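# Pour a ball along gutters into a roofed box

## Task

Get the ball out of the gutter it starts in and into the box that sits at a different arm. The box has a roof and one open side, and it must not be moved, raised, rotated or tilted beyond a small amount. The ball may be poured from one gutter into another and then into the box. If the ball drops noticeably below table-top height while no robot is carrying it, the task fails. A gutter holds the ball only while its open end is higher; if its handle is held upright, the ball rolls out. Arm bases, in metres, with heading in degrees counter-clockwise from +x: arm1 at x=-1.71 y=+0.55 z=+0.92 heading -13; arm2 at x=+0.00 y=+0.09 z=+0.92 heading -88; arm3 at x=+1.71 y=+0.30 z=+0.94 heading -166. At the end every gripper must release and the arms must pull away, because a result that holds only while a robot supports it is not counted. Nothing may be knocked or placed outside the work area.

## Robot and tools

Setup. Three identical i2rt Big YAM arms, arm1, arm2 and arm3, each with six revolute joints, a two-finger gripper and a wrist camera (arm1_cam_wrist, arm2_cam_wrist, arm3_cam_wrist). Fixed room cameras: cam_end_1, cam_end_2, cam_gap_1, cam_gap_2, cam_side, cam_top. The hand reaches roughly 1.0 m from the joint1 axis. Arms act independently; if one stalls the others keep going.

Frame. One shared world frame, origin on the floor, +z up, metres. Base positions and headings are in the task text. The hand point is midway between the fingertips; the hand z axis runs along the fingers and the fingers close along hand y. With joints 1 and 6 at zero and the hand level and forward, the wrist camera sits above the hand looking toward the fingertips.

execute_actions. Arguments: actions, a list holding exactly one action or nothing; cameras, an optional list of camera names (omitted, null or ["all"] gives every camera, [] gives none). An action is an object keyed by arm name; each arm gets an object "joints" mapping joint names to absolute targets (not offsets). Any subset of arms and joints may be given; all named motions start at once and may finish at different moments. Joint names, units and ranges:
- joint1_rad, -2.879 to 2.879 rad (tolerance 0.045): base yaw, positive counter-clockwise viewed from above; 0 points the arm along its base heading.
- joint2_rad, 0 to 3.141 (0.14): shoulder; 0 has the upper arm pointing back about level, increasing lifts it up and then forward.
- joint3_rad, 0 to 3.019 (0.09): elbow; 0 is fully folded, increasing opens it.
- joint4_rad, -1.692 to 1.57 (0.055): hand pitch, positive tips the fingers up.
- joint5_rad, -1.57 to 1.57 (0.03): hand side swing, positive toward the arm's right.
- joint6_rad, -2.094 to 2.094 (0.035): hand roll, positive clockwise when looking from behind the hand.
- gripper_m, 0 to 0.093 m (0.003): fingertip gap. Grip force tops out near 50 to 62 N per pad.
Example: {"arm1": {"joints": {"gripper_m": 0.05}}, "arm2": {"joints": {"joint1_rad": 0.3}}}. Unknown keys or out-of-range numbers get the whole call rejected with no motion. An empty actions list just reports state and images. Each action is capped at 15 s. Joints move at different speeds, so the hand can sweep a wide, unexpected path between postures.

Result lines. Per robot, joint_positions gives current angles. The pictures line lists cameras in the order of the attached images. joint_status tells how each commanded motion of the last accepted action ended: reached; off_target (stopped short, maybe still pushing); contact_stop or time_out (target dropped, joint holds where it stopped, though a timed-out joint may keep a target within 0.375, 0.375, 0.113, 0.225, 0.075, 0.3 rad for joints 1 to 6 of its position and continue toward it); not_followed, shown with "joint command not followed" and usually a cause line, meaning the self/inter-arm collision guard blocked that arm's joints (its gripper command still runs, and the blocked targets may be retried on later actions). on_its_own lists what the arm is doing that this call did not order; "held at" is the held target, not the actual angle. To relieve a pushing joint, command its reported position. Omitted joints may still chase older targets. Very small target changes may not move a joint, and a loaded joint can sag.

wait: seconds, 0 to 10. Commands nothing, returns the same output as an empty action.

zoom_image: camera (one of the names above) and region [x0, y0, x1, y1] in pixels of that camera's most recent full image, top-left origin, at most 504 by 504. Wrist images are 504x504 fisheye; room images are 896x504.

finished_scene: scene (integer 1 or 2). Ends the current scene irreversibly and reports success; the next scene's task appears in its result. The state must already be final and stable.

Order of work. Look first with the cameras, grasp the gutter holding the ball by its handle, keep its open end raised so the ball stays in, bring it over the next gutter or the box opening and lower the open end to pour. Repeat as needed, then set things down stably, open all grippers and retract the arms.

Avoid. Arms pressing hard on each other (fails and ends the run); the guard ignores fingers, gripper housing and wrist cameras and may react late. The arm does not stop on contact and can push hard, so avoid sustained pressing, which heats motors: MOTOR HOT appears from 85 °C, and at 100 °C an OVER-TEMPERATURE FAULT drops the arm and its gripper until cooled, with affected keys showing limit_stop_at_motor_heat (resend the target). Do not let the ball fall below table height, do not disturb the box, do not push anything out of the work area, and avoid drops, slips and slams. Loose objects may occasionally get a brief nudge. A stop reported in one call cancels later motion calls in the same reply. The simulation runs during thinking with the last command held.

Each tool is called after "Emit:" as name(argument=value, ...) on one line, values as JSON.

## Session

Emit:
execute_actions(actions=[])

Scene clock: 0.00 s.
arm1.joint_positions: joint1_rad=+0.158 joint2_rad=+0.544 joint3_rad=+1.627 joint4_rad=-1.250 joint5_rad=+0.272 joint6_rad=+0.303 gripper_m=+0.095
arm1.joint_status: not commanded
arm1.hand: x=-1.5794 y=+0.4899 z=+1.6008 quat_wxyz=(-0.651, -0.230, -0.723, +0.026) (m; scene frame)
arm2.joint_positions: joint1_rad=+0.716 joint2_rad=+0.556 joint3_rad=+1.320 joint4_rad=-1.554 joint5_rad=-0.243 joint6_rad=+0.649 gripper_m=+0.094
arm2.joint_status: not commanded
arm2.hand: x=+0.1512 y=-0.0157 z=+1.4024 quat_wxyz=(-0.389, -0.578, -0.713, -0.082) (m; scene frame)
arm3.joint_positions: joint1_rad=+0.085 joint2_rad=+0.433 joint3_rad=+1.489 joint4_rad=-1.486 joint5_rad=-0.020 joint6_rad=+0.102 gripper_m=+0.095
arm3.joint_status: not commanded
arm3.hand: x=+1.5995 y=+0.2581 z=+1.5203 quat_wxyz=(-0.121, -0.838, -0.098, +0.523) (m; scene frame)
pictures: arm1_cam_wrist, arm2_cam_wrist, arm3_cam_wrist, cam_end_1, cam_end_2, cam_gap_1, cam_gap_2, cam_side, cam_top
Images, in order (width x height): arm1_cam_wrist 504x504, arm2_cam_wrist 504x504, arm3_cam_wrist 504x504, cam_end_1 896x504, cam_end_2 896x504, cam_gap_1 896x504, cam_gap_2 896x504, cam_side 896x504, cam_top 896x504.

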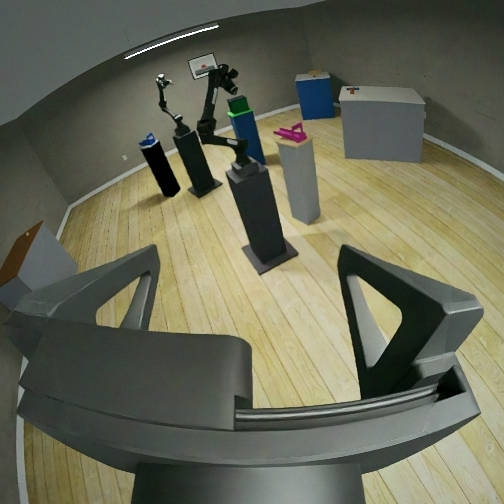

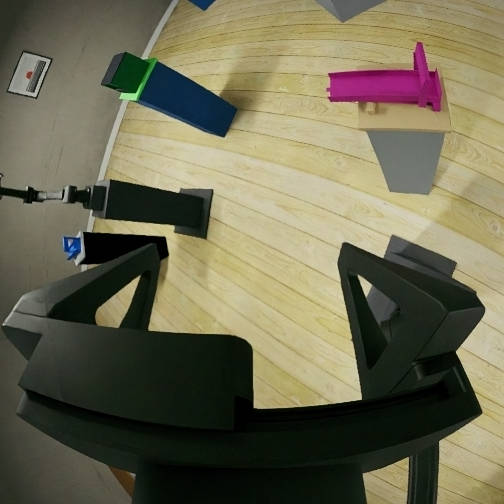

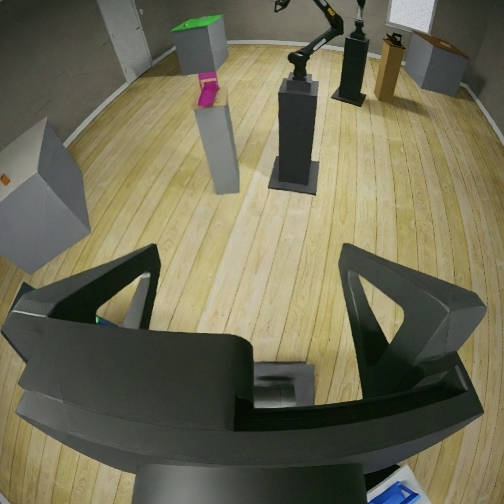

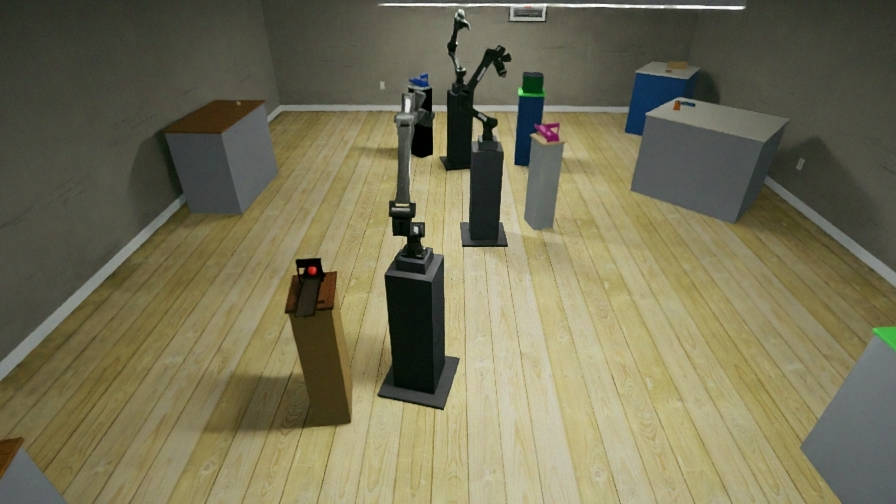

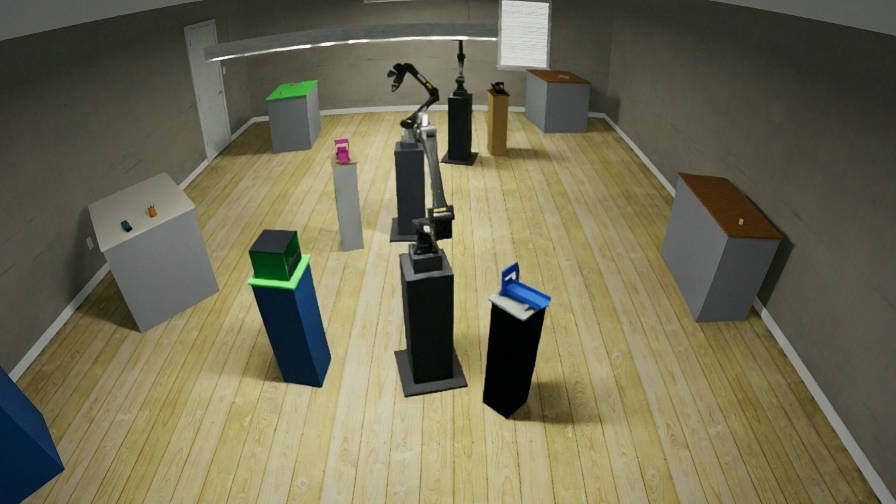

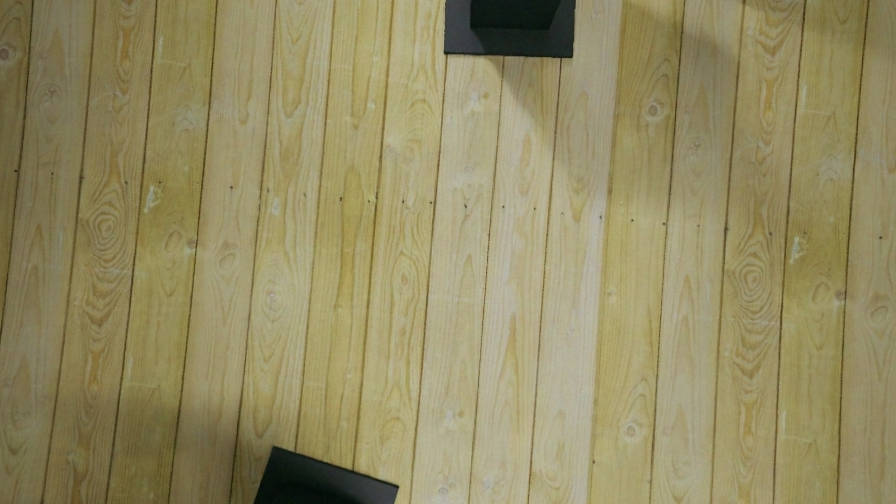

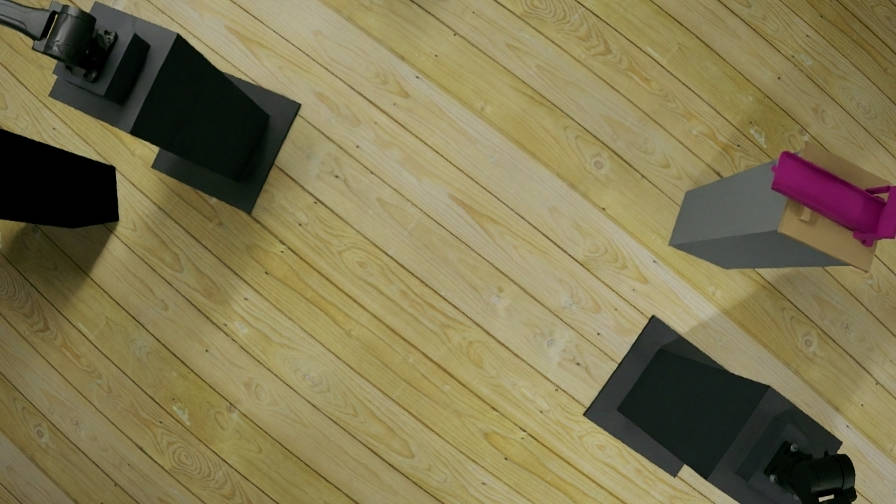

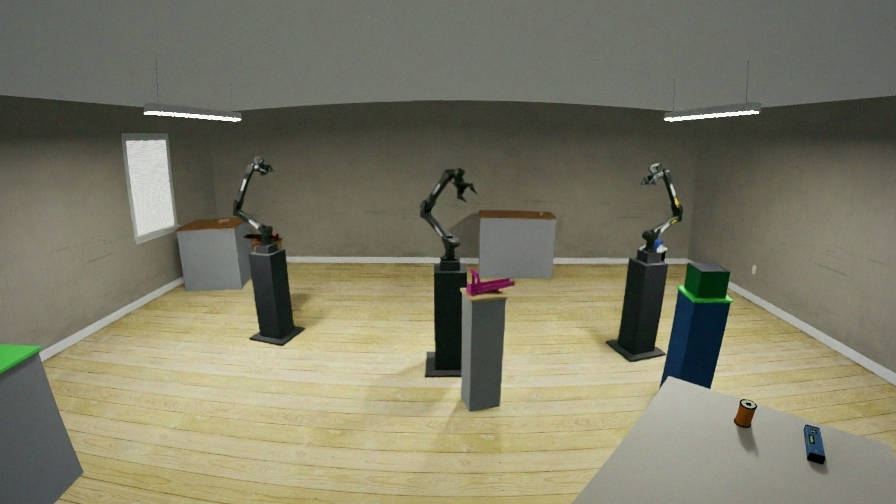

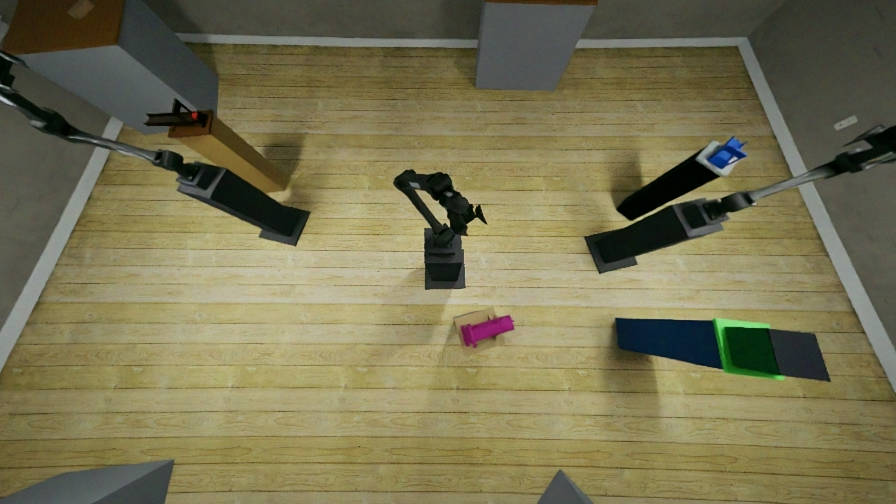

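Emit:
zoom_image(camera="cam_top", region=[130, 80, 250, 160])

Emit:
zoom_image(camera="cam_top", region=[430, 290, 550, 370])

Emit:
zoom_image(camera="cam_top", region=[670, 115, 790, 195])

Emit:
zoom_image(camera="cam_top", region=[700, 300, 850, 400])

Emit:
zoom_image(camera="cam_end_1", region=[260, 240, 380, 340])

Emit:
zoom_image(camera="cam_end_2", region=[460, 245, 580, 345])

Emit:
zoom_image(camera="cam_end_2", region=[230, 210, 350, 310])

Region (130, 80, 250, 160) of cam_top's 896x504 image, scaled by 4.200, with more detail than that image has.

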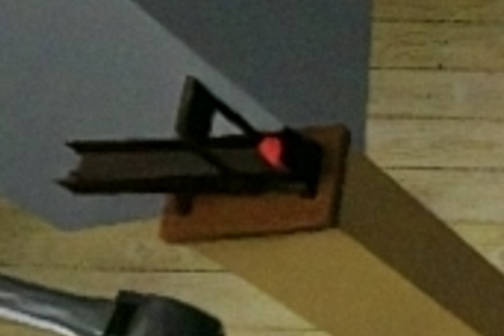

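Region (430, 290, 550, 370) of cam_top's 896x504 image, scaled by 4.200, with more detail than that image has.

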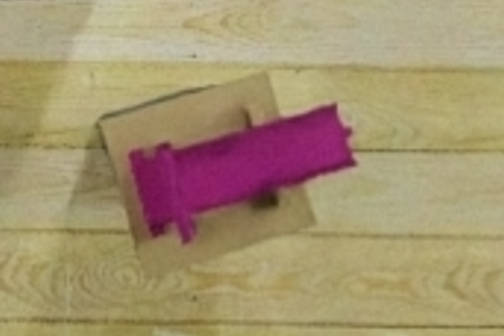

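Region (670, 115, 790, 195) of cam_top's 896x504 image, scaled by 4.200, with more detail than that image has.

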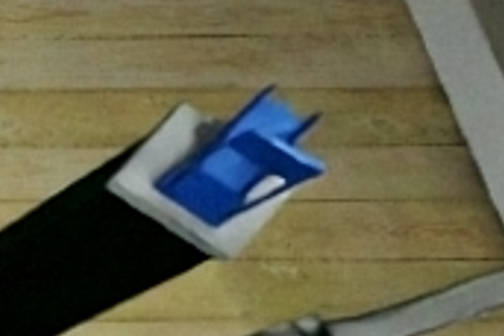

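Region (700, 300, 850, 400) of cam_top's 896x504 image, scaled by 3.360, with more detail than that image has.

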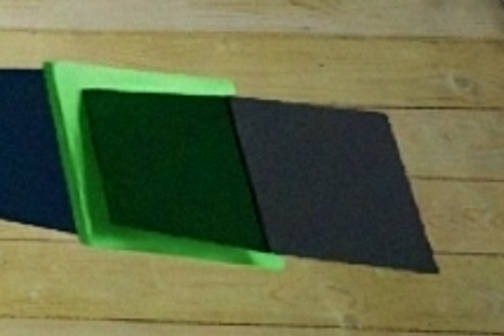

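Region (260, 240, 380, 340) of cam_end_1's 896x504 image, scaled by 4.200, with more detail than that image has.

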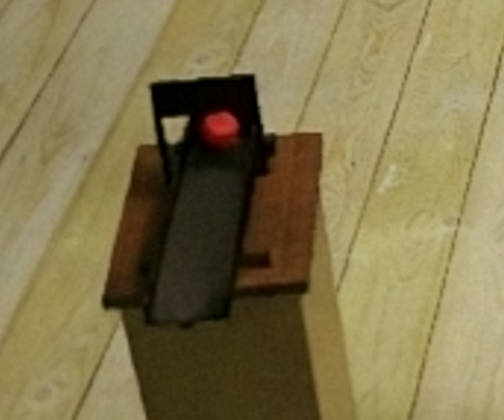

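Region (460, 245, 580, 345) of cam_end_2's 896x504 image, scaled by 4.200, with more detail than that image has.

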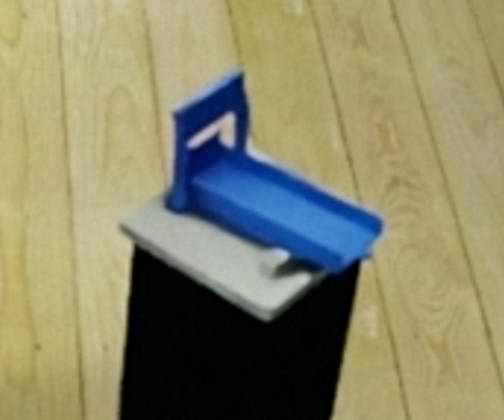

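Region (230, 210, 350, 310) of cam_end_2's 896x504 image, scaled by 4.200, with more detail than that image has.

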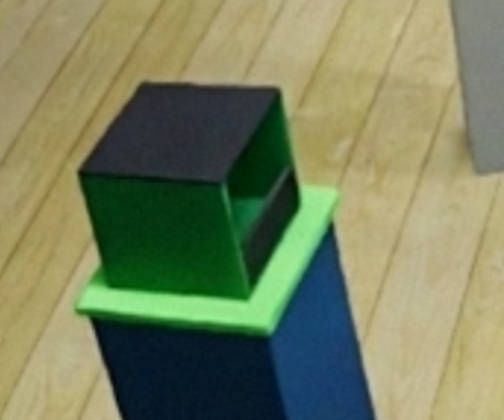

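Emit:
execute_actions(actions=[{"arm1":{"joints":{"joint1_rad":2.104,"joint2_rad":1.76,"joint3_rad":1.575,"joint4_rad":-1.335,"joint5_rad":-0.235,"joint6_rad":0.15,"gripper_m":0.08}},"arm2":{"joints":{"joint1_rad":0.187,"joint2_rad":1.85,"joint3_rad":1.75,"joint4_rad":-1.40,"joint5_rad":-0.235,"joint6_rad":-0.05,"gripper_m":0.08}},"arm3":{"joints":{"joint1_rad":-2.368,"joint2_rad":1.485,"joint3_rad":1.18,"joint4_rad":-1.01,"joint5_rad":0.0,"joint6_rad":1.63,"gripper_m":0.08}}}], cameras=["arm1_cam_wrist","arm2_cam_wrist","arm3_cam_wrist","cam_end_1","cam_end_2","cam_side"])

Scene clock: 3.57 s.
arm1.joint_positions: joint1_rad=+2.109 joint2_rad=+1.765 joint3_rad=+1.580 joint4_rad=-1.321 joint5_rad=-0.236 joint6_rad=+0.161 gripper_m=+0.080
arm1.joint_status: all done
arm1.hand: x=-1.9211 y=+1.0656 z=+1.0957 quat_wxyz=(+0.077, +0.754, -0.647, -0.086) (m; scene frame)
arm2.joint_positions: joint1_rad=+0.190 joint2_rad=+1.866 joint3_rad=+1.735 joint4_rad=-1.401 joint5_rad=-0.237 joint6_rad=-0.042 gripper_m=+0.080
arm2.joint_status: all done
arm2.hand: x=+0.1719 y=-0.4732 z=+1.1052 quat_wxyz=(-0.094, -0.598, -0.792, -0.080) (m; scene frame)
arm3.joint_positions: joint1_rad=-2.373 joint2_rad=+1.492 joint3_rad=+1.193 joint4_rad=-1.013 joint5_rad=-0.002 joint6_rad=+1.623 gripper_m=+0.080
arm3.joint_status: all done
arm3.hand: x=+1.9746 y=+0.7112 z=+1.1060 quat_wxyz=(+0.035, +0.300, +0.945, +0.127) (m; scene frame)
pictures: arm1_cam_wrist, arm2_cam_wrist, arm3_cam_wrist, cam_end_1, cam_end_2, cam_side
Images, in order (width x height): arm1_cam_wrist 504x504, arm2_cam_wrist 504x504, arm3_cam_wrist 504x504, cam_end_1 896x504, cam_end_2 896x504, cam_side 896x504.

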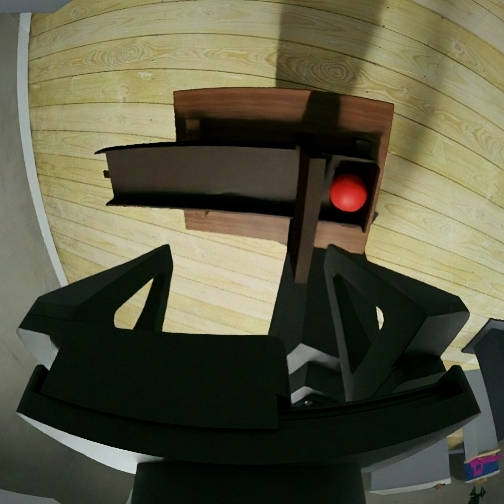

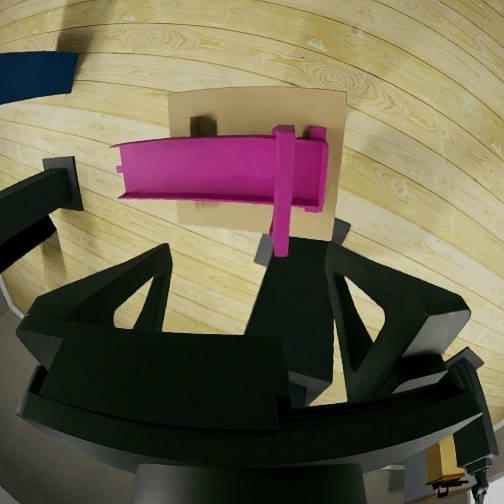

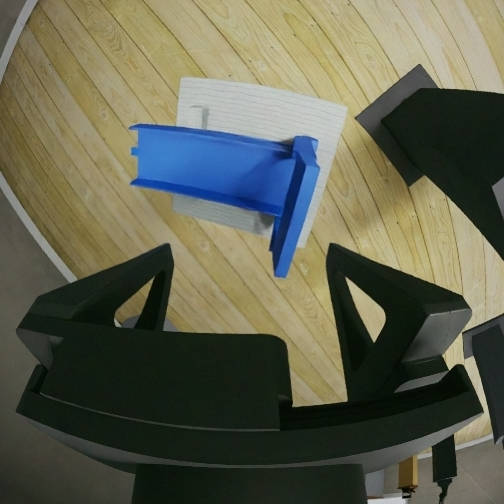

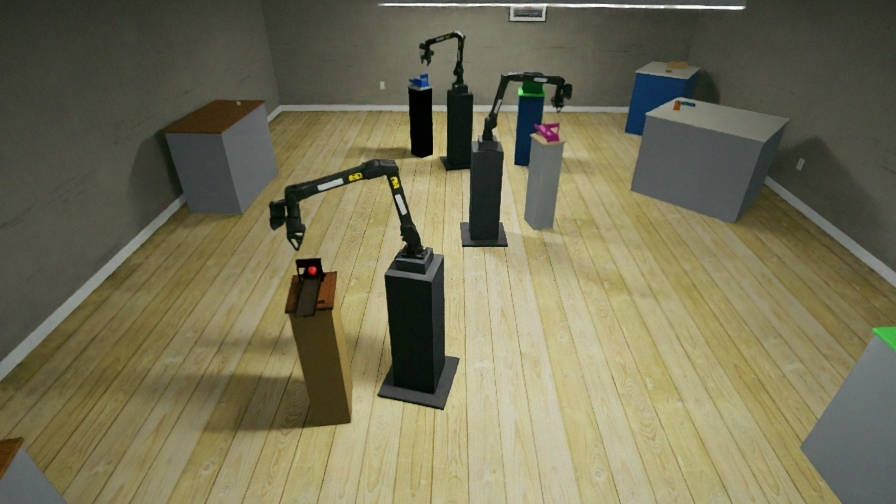

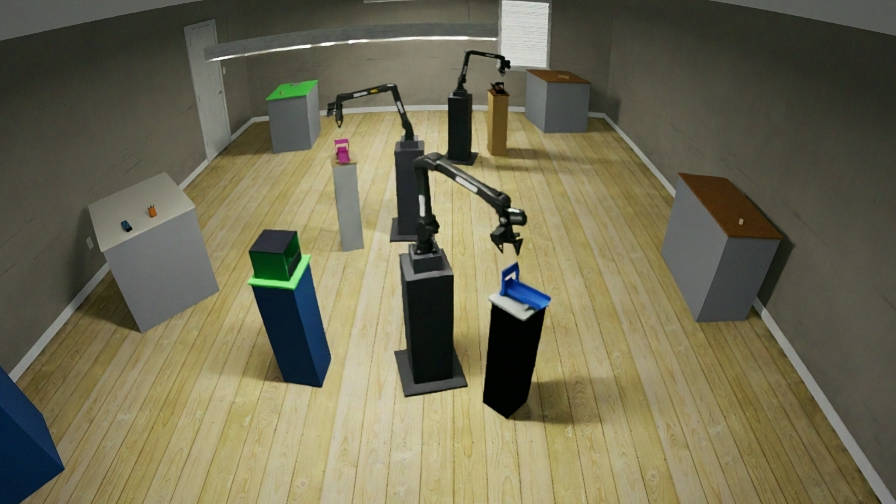

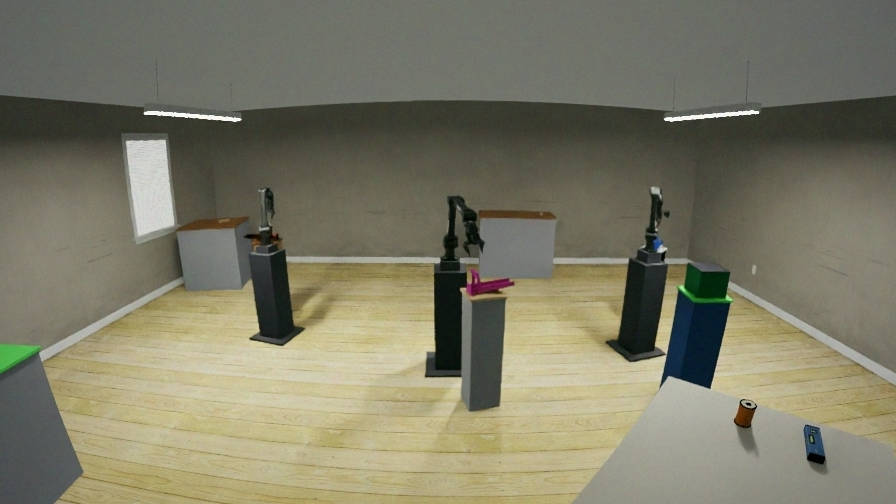

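Emit:
zoom_image(camera="arm1_cam_wrist", region=[80, 70, 410, 310])

Emit:
zoom_image(camera="arm2_cam_wrist", region=[90, 70, 370, 290])

Emit:
zoom_image(camera="arm3_cam_wrist", region=[110, 60, 370, 300])

Region (80, 70, 410, 310) of arm1_cam_wrist's 504x504 image, scaled by 1.527, with more detail than that image has; it fills the top 367 rows of this view, and the rest is white.

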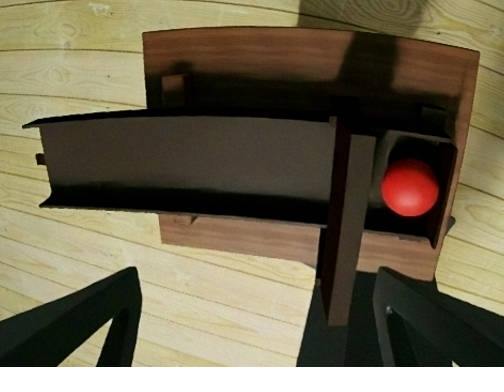

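Region (90, 70, 370, 290) of arm2_cam_wrist's 504x504 image, scaled by 1.800, with more detail than that image has; it fills the top 396 rows of this view, and the rest is white.

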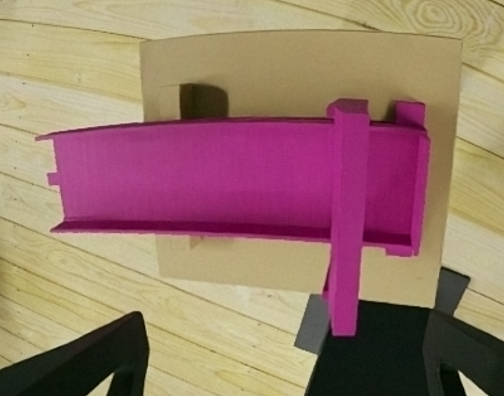

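Region (110, 60, 370, 300) of arm3_cam_wrist's 504x504 image, scaled by 1.938, with more detail than that image has; it fills the top 465 rows of this view, and the rest is white.

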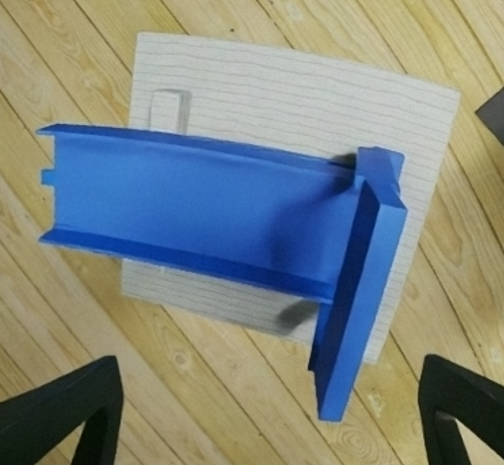

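Emit:
execute_actions(actions=[{"arm1":{"joints":{"joint1_rad":2.068,"joint2_rad":1.80,"joint3_rad":1.322,"joint4_rad":-1.045,"joint6_rad":0.12}},"arm2":{"joints":{"joint2_rad":1.957,"joint3_rad":1.543,"joint4_rad":-1.14}},"arm3":{"joints":{"joint1_rad":-2.265,"joint2_rad":1.537,"joint3_rad":1.047,"joint4_rad":-0.86,"joint5_rad":0.07,"joint6_rad":1.895}}}], cameras=["arm1_cam_wrist","arm2_cam_wrist","arm3_cam_wrist"])

Scene clock: 5.93 s.
arm1.joint_positions: joint1_rad=+2.070 joint2_rad=+1.794 joint3_rad=+1.327 joint4_rad=-1.060 joint5_rad=-0.236 joint6_rad=+0.134 gripper_m=+0.080
arm1.joint_status: all done
arm1.hand: x=-1.8917 y=+1.0456 z=+0.9900 quat_wxyz=(+0.080, +0.749, -0.653, -0.080) (m; scene frame)
arm2.joint_positions: joint1_rad=+0.190 joint2_rad=+1.971 joint3_rad=+1.536 joint4_rad=-1.150 joint5_rad=-0.237 joint6_rad=-0.042 gripper_m=+0.080
arm2.joint_status: all done
arm2.hand: x=+0.1704 y=-0.4636 z=+0.9739 quat_wxyz=(-0.073, -0.600, -0.791, -0.096) (m; scene frame)
arm3.joint_positions: joint1_rad=-2.258 joint2_rad=+1.536 joint3_rad=+1.052 joint4_rad=-0.870 joint5_rad=+0.066 joint6_rad=+1.888 gripper_m=+0.080
arm3.joint_status: all done
arm3.hand: x=+1.9277 y=+0.7157 z=+1.0365 quat_wxyz=(+0.043, +0.374, +0.920, +0.108) (m; scene frame)
pictures: arm1_cam_wrist, arm2_cam_wrist, arm3_cam_wrist
Images, in order (width x height): arm1_cam_wrist 504x504, arm2_cam_wrist 504x504, arm3_cam_wrist 504x504.

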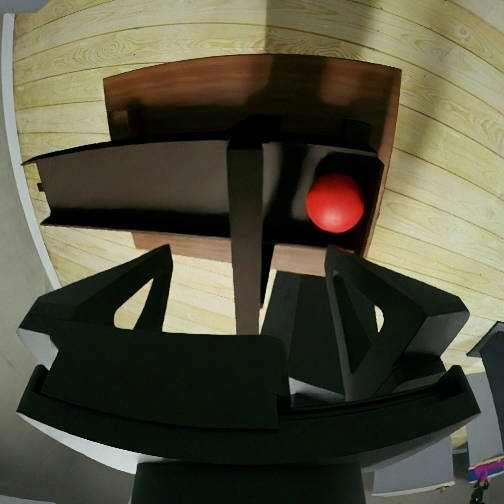

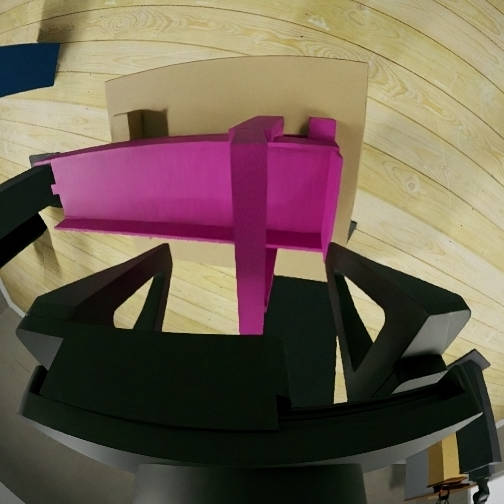

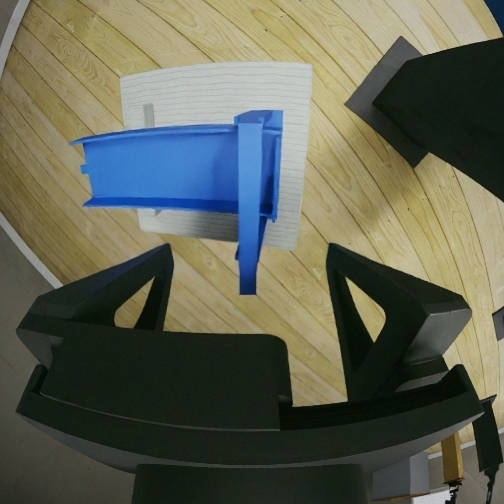

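Emit:
execute_actions(actions=[{"arm1":{"joints":{"joint3_rad":1.29,"joint4_rad":-1.03,"gripper_m":0.0}},"arm2":{"joints":{"joint3_rad":1.515,"gripper_m":0.0}},"arm3":{"joints":{"joint2_rad":1.66,"joint3_rad":1.015,"joint4_rad":-0.712}}}], cameras=["arm1_cam_wrist","arm2_cam_wrist","arm3_cam_wrist"])

Scene clock: 7.07 s.
arm1.joint_positions: joint1_rad=+2.071 joint2_rad=+1.794 joint3_rad=+1.306 joint4_rad=-1.044 joint5_rad=-0.238 joint6_rad=+0.131 gripper_m=+0.012
arm1.joint_status: gripper_m off_target (ended at +0.012, target +0.000); the others done
arm1.hand: x=-1.8909 y=+1.0406 z=+0.9827 quat_wxyz=(+0.082, +0.750, -0.652, -0.079) (m; scene frame)
arm2.joint_positions: joint1_rad=+0.190 joint2_rad=+1.970 joint3_rad=+1.524 joint4_rad=-1.149 joint5_rad=-0.235 joint6_rad=-0.045 gripper_m=+0.011
arm2.joint_status: gripper_m off_target (ended at +0.011, target +0.000); the others done
arm2.hand: x=+0.1690 y=-0.4592 z=+0.9698 quat_wxyz=(-0.069, -0.600, -0.791, -0.099) (m; scene frame)
arm3.joint_positions: joint1_rad=-2.258 joint2_rad=+1.665 joint3_rad=+1.022 joint4_rad=-0.722 joint5_rad=+0.066 joint6_rad=+1.888 gripper_m=+0.080
arm3.joint_status: all done
arm3.hand: x=+1.9341 y=+0.7280 z=+0.9750 quat_wxyz=(+0.043, +0.375, +0.920, +0.103) (m; scene frame)
pictures: arm1_cam_wrist, arm2_cam_wrist, arm3_cam_wrist
Images, in order (width x height): arm1_cam_wrist 504x504, arm2_cam_wrist 504x504, arm3_cam_wrist 504x504.

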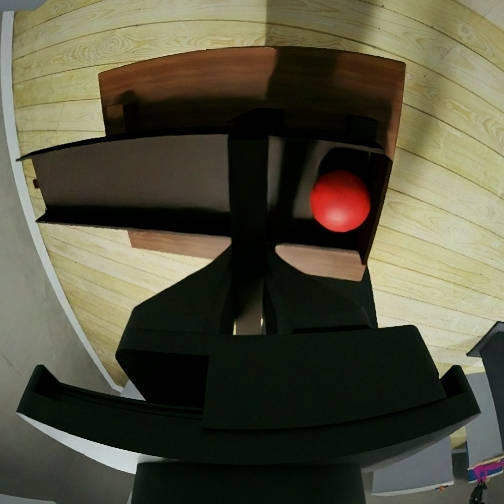

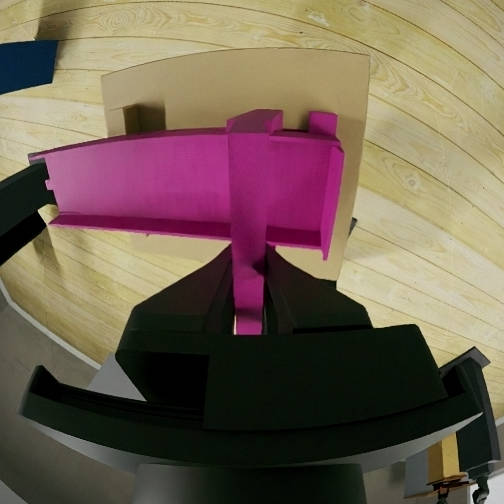

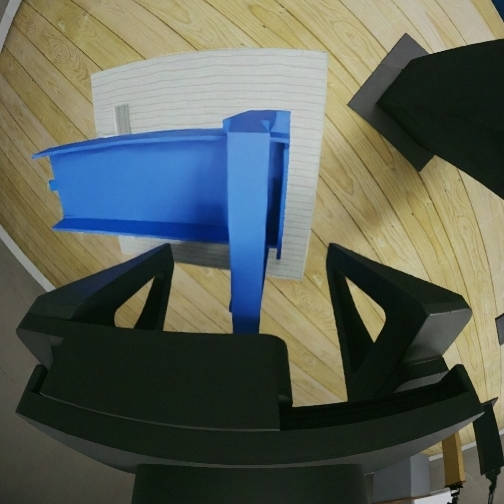

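Emit:
execute_actions(actions=[{"arm1":{"joints":{"joint2_rad":1.46,"joint5_rad":-0.42}},"arm2":{"joints":{"joint2_rad":1.7}},"arm3":{"joints":{"gripper_m":0.0}}}], cameras=["arm1_cam_wrist","arm3_cam_wrist"])

Scene clock: 9.20 s.
arm1.joint_positions: joint1_rad=+2.070 joint2_rad=+1.465 joint3_rad=+1.279 joint4_rad=-1.043 joint5_rad=-0.415 joint6_rad=+0.131 gripper_m=+0.012
arm1.joint_status: all done
arm1.hand: x=-1.9162 y=+1.0166 z=+1.1435 quat_wxyz=(+0.071, +0.751, -0.607, -0.248) (m; scene frame)
arm2.joint_positions: joint1_rad=+0.190 joint2_rad=+1.697 joint3_rad=+1.501 joint4_rad=-1.148 joint5_rad=-0.233 joint6_rad=-0.045 gripper_m=+0.011
arm2.joint_status: all done
arm2.hand: x=+0.1668 y=-0.4546 z=+1.1112 quat_wxyz=(-0.164, -0.584, -0.795, -0.018) (m; scene frame)
arm3.joint_positions: joint1_rad=-2.258 joint2_rad=+1.662 joint3_rad=+1.022 joint4_rad=-0.717 joint5_rad=+0.069 joint6_rad=+1.890 gripper_m=+0.012
arm3.joint_status: gripper_m off_target (ended at +0.012, target +0.000)
arm3.hand: x=+1.9350 y=+0.7290 z=+0.9765 quat_wxyz=(+0.044, +0.376, +0.920, +0.107) (m; scene frame)
pictures: arm1_cam_wrist, arm3_cam_wrist
Images, in order (width x height): arm1_cam_wrist 504x504, arm3_cam_wrist 504x504.

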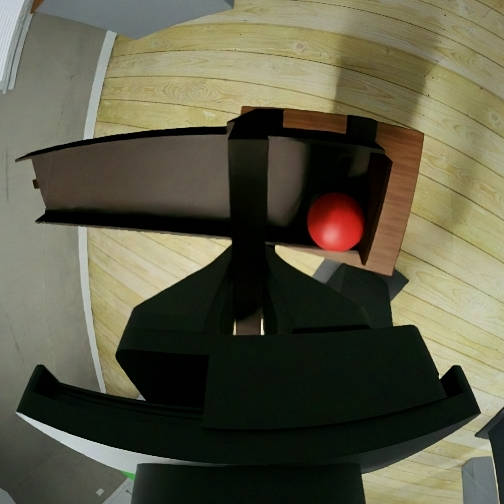

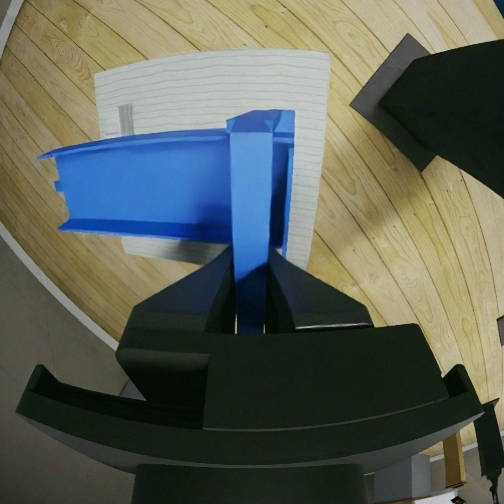

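Emit:
execute_actions(actions=[{"arm1":{"joints":{"joint1_rad":-0.03,"joint2_rad":1.62,"joint3_rad":1.77,"joint4_rad":-1.15,"joint6_rad":1.588}},"arm2":{"joints":{"joint1_rad":-1.866,"joint2_rad":2.09,"joint3_rad":1.95,"joint4_rad":-0.925,"joint5_rad":0.0,"joint6_rad":1.585}},"arm3":{"joints":{"joint1_rad":-0.6,"joint2_rad":1.25}}}], cameras=["arm1_cam_wrist","arm2_cam_wrist","cam_gap_1","cam_side"])

Scene clock: 11.87 s.
arm1.joint_positions: joint1_rad=-0.039 joint2_rad=+1.642 joint3_rad=+1.729 joint4_rad=-1.141 joint5_rad=-0.412 joint6_rad=+1.576 gripper_m=+0.012
arm1.joint_status: all done
arm1.hand: x=-1.1120 y=+0.4505 z=+1.2597 quat_wxyz=(-0.081, -0.722, -0.610, -0.315) (m; scene frame)
arm2.joint_positions: joint1_rad=-1.869 joint2_rad=+2.126 joint3_rad=+1.906 joint4_rad=-0.924 joint5_rad=+0.003 joint6_rad=+1.577 gripper_m=+0.011
arm2.joint_status: all done
arm2.hand: x=-0.7293 y=+0.2792 z=+1.0236 quat_wxyz=(-0.127, -0.594, +0.777, +0.165) (m; scene frame)
arm3.joint_positions: joint1_rad=-0.596 joint2_rad=+1.260 joint3_rad=+1.010 joint4_rad=-0.717 joint5_rad=+0.068 joint6_rad=+1.890 gripper_m=+0.012
arm3.joint_status: all done
arm3.hand: x=+1.2678 y=+0.4786 z=+1.1525 quat_wxyz=(-0.179, -0.404, +0.865, +0.236) (m; scene frame)
pictures: arm1_cam_wrist, arm2_cam_wrist, cam_gap_1, cam_side
Images, in order (width x height): arm1_cam_wrist 504x504, arm2_cam_wrist 504x504, cam_gap_1 896x504, cam_side 896x504.

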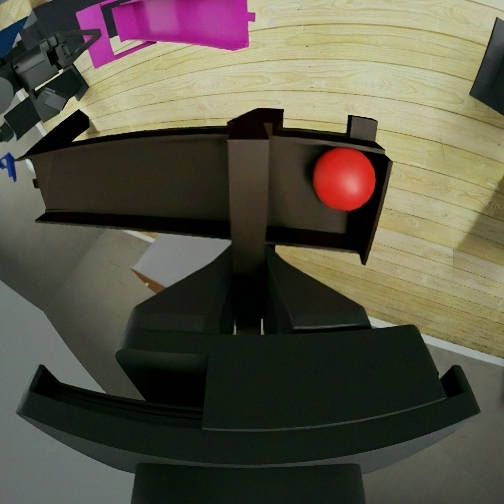

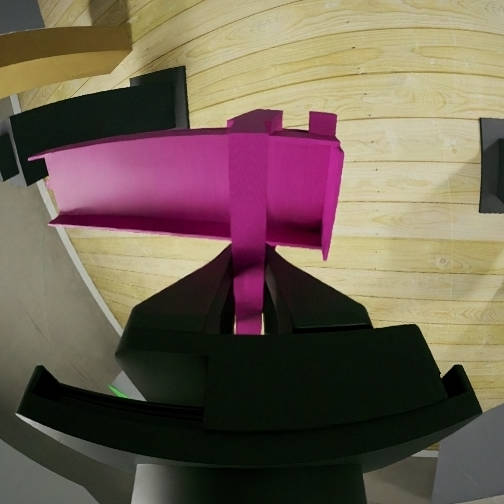

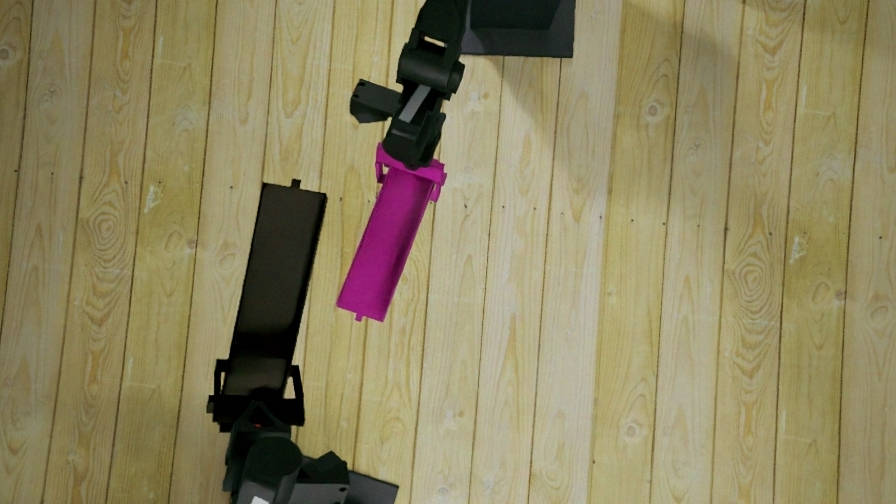

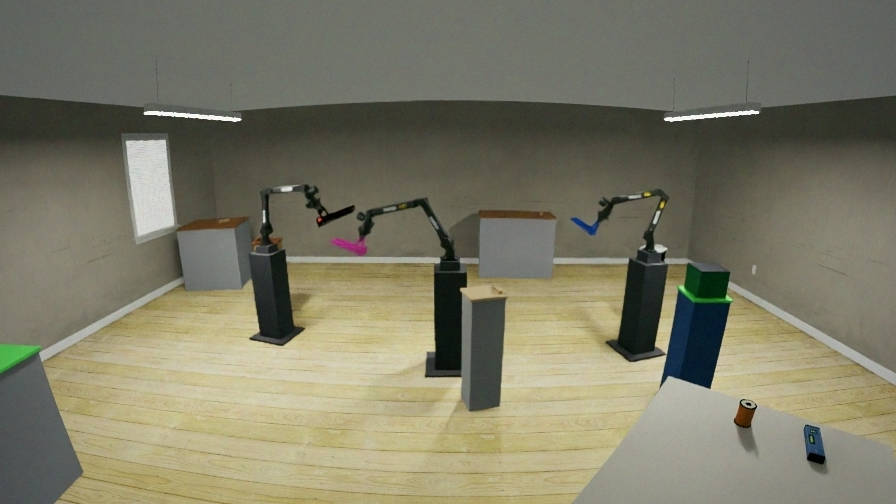

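Emit:
execute_actions(actions=[{"arm1":{"joints":{"joint1_rad":-0.005,"joint2_rad":1.725,"joint4_rad":-1.215,"joint5_rad":0.005}},"arm3":{"joints":{"joint1_rad":0.4,"joint3_rad":1.19,"joint4_rad":-1.17,"joint5_rad":0.0,"joint6_rad":1.57}}}], cameras=["arm1_cam_wrist","arm2_cam_wrist","cam_gap_1","cam_side"])

Emit:
zoom_image(camera="cam_side", region=[280, 170, 420, 270])

Scene clock: 13.70 s.
arm1.joint_positions: joint1_rad=-0.006 joint2_rad=+1.743 joint3_rad=+1.729 joint4_rad=-1.207 joint5_rad=+0.002 joint6_rad=+1.579 gripper_m=+0.012
arm1.joint_status: all done
arm1.hand: x=-1.1163 y=+0.4022 z=+1.1791 quat_wxyz=(-0.138, -0.777, -0.604, -0.113) (m; scene frame)
arm2.joint_positions: joint1_rad=-1.869 joint2_rad=+2.126 joint3_rad=+1.906 joint4_rad=-0.924 joint5_rad=+0.003 joint6_rad=+1.578 gripper_m=+0.011
arm2.joint_status: not commanded
arm2.hand: x=-0.7293 y=+0.2792 z=+1.0236 quat_wxyz=(-0.127, -0.594, +0.777, +0.165) (m; scene frame)
arm3.joint_positions: joint1_rad=+0.402 joint2_rad=+1.260 joint3_rad=+1.129 joint4_rad=-1.167 joint5_rad=-0.001 joint6_rad=+1.576 gripper_m=+0.012
arm3.joint_status: all done
arm3.hand: x=+1.3797 y=+0.0510 z=+1.1624 quat_wxyz=(-0.119, -0.885, +0.447, +0.057) (m; scene frame)
pictures: arm1_cam_wrist, arm2_cam_wrist, cam_gap_1, cam_side
Images, in order (width x height): arm1_cam_wrist 504x504, arm2_cam_wrist 504x504, cam_gap_1 896x504, cam_side 896x504.

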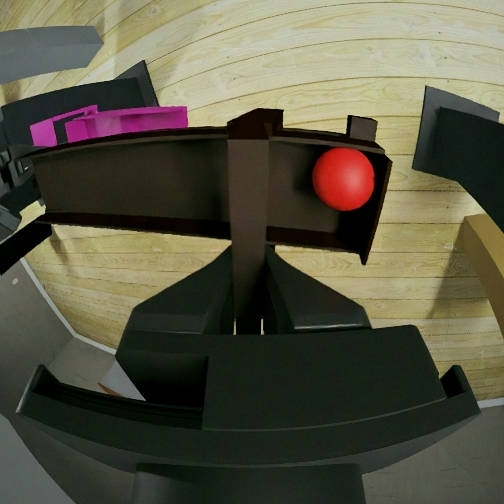

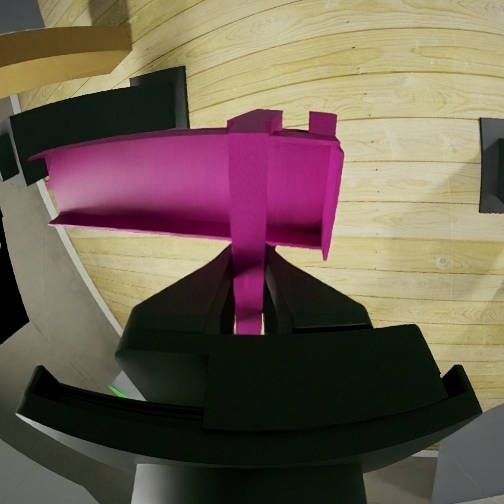

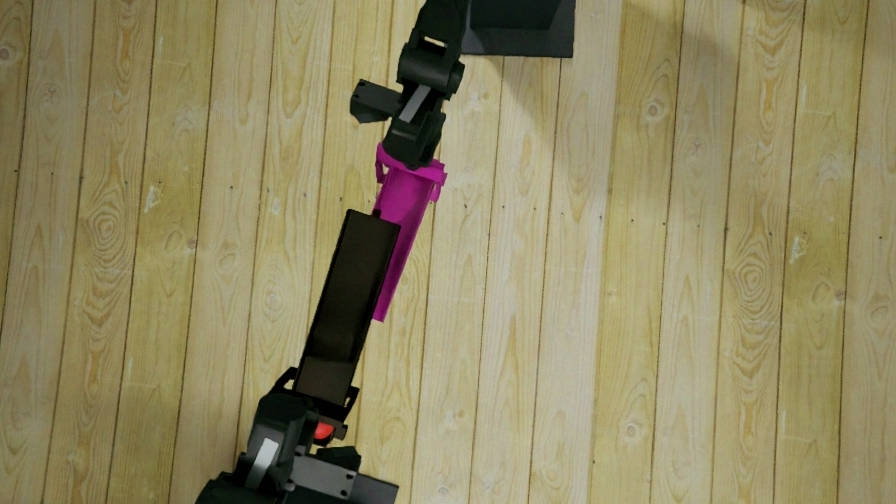

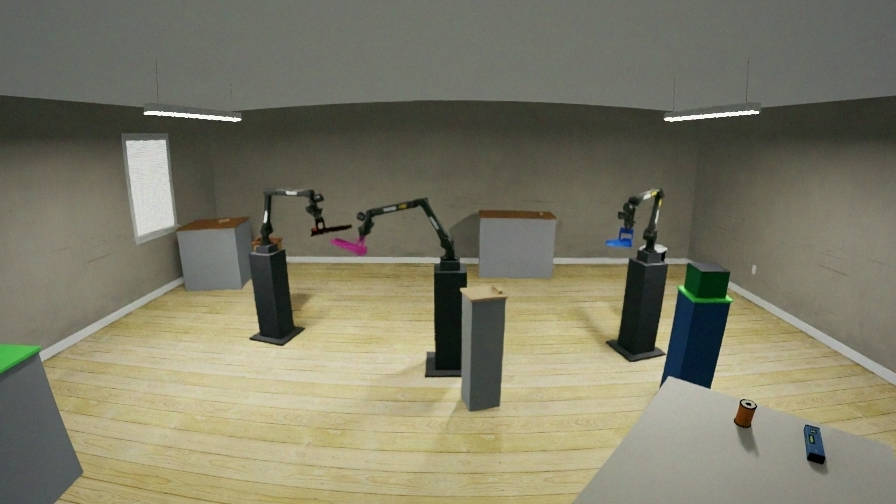

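Region (280, 170, 420, 270) of cam_side's 896x504 image, scaled by 3.600, with more detail than that image has; it fills the top 360 rows of this view, and the rest is white.

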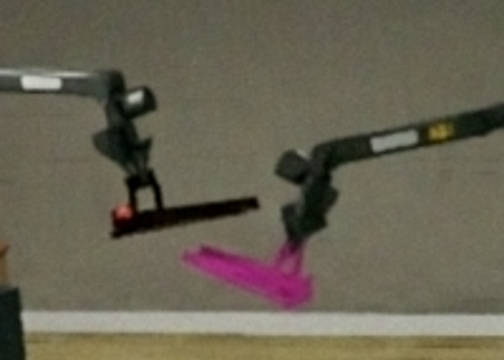

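Emit:
zoom_image(camera="arm1_cam_wrist", region=[0, 60, 300, 260])

Emit:
zoom_image(camera="arm2_cam_wrist", region=[0, 80, 360, 340])

Region (0, 60, 300, 260) of arm1_cam_wrist's 504x504 image, scaled by 1.680, with more detail than that image has.

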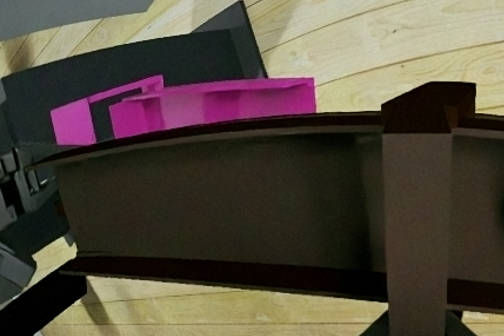

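Region (0, 80, 360, 340) of arm2_cam_wrist's 504x504 image, scaled by 1.400, with more detail than that image has.

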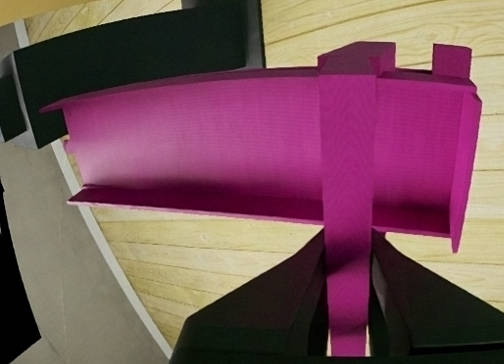

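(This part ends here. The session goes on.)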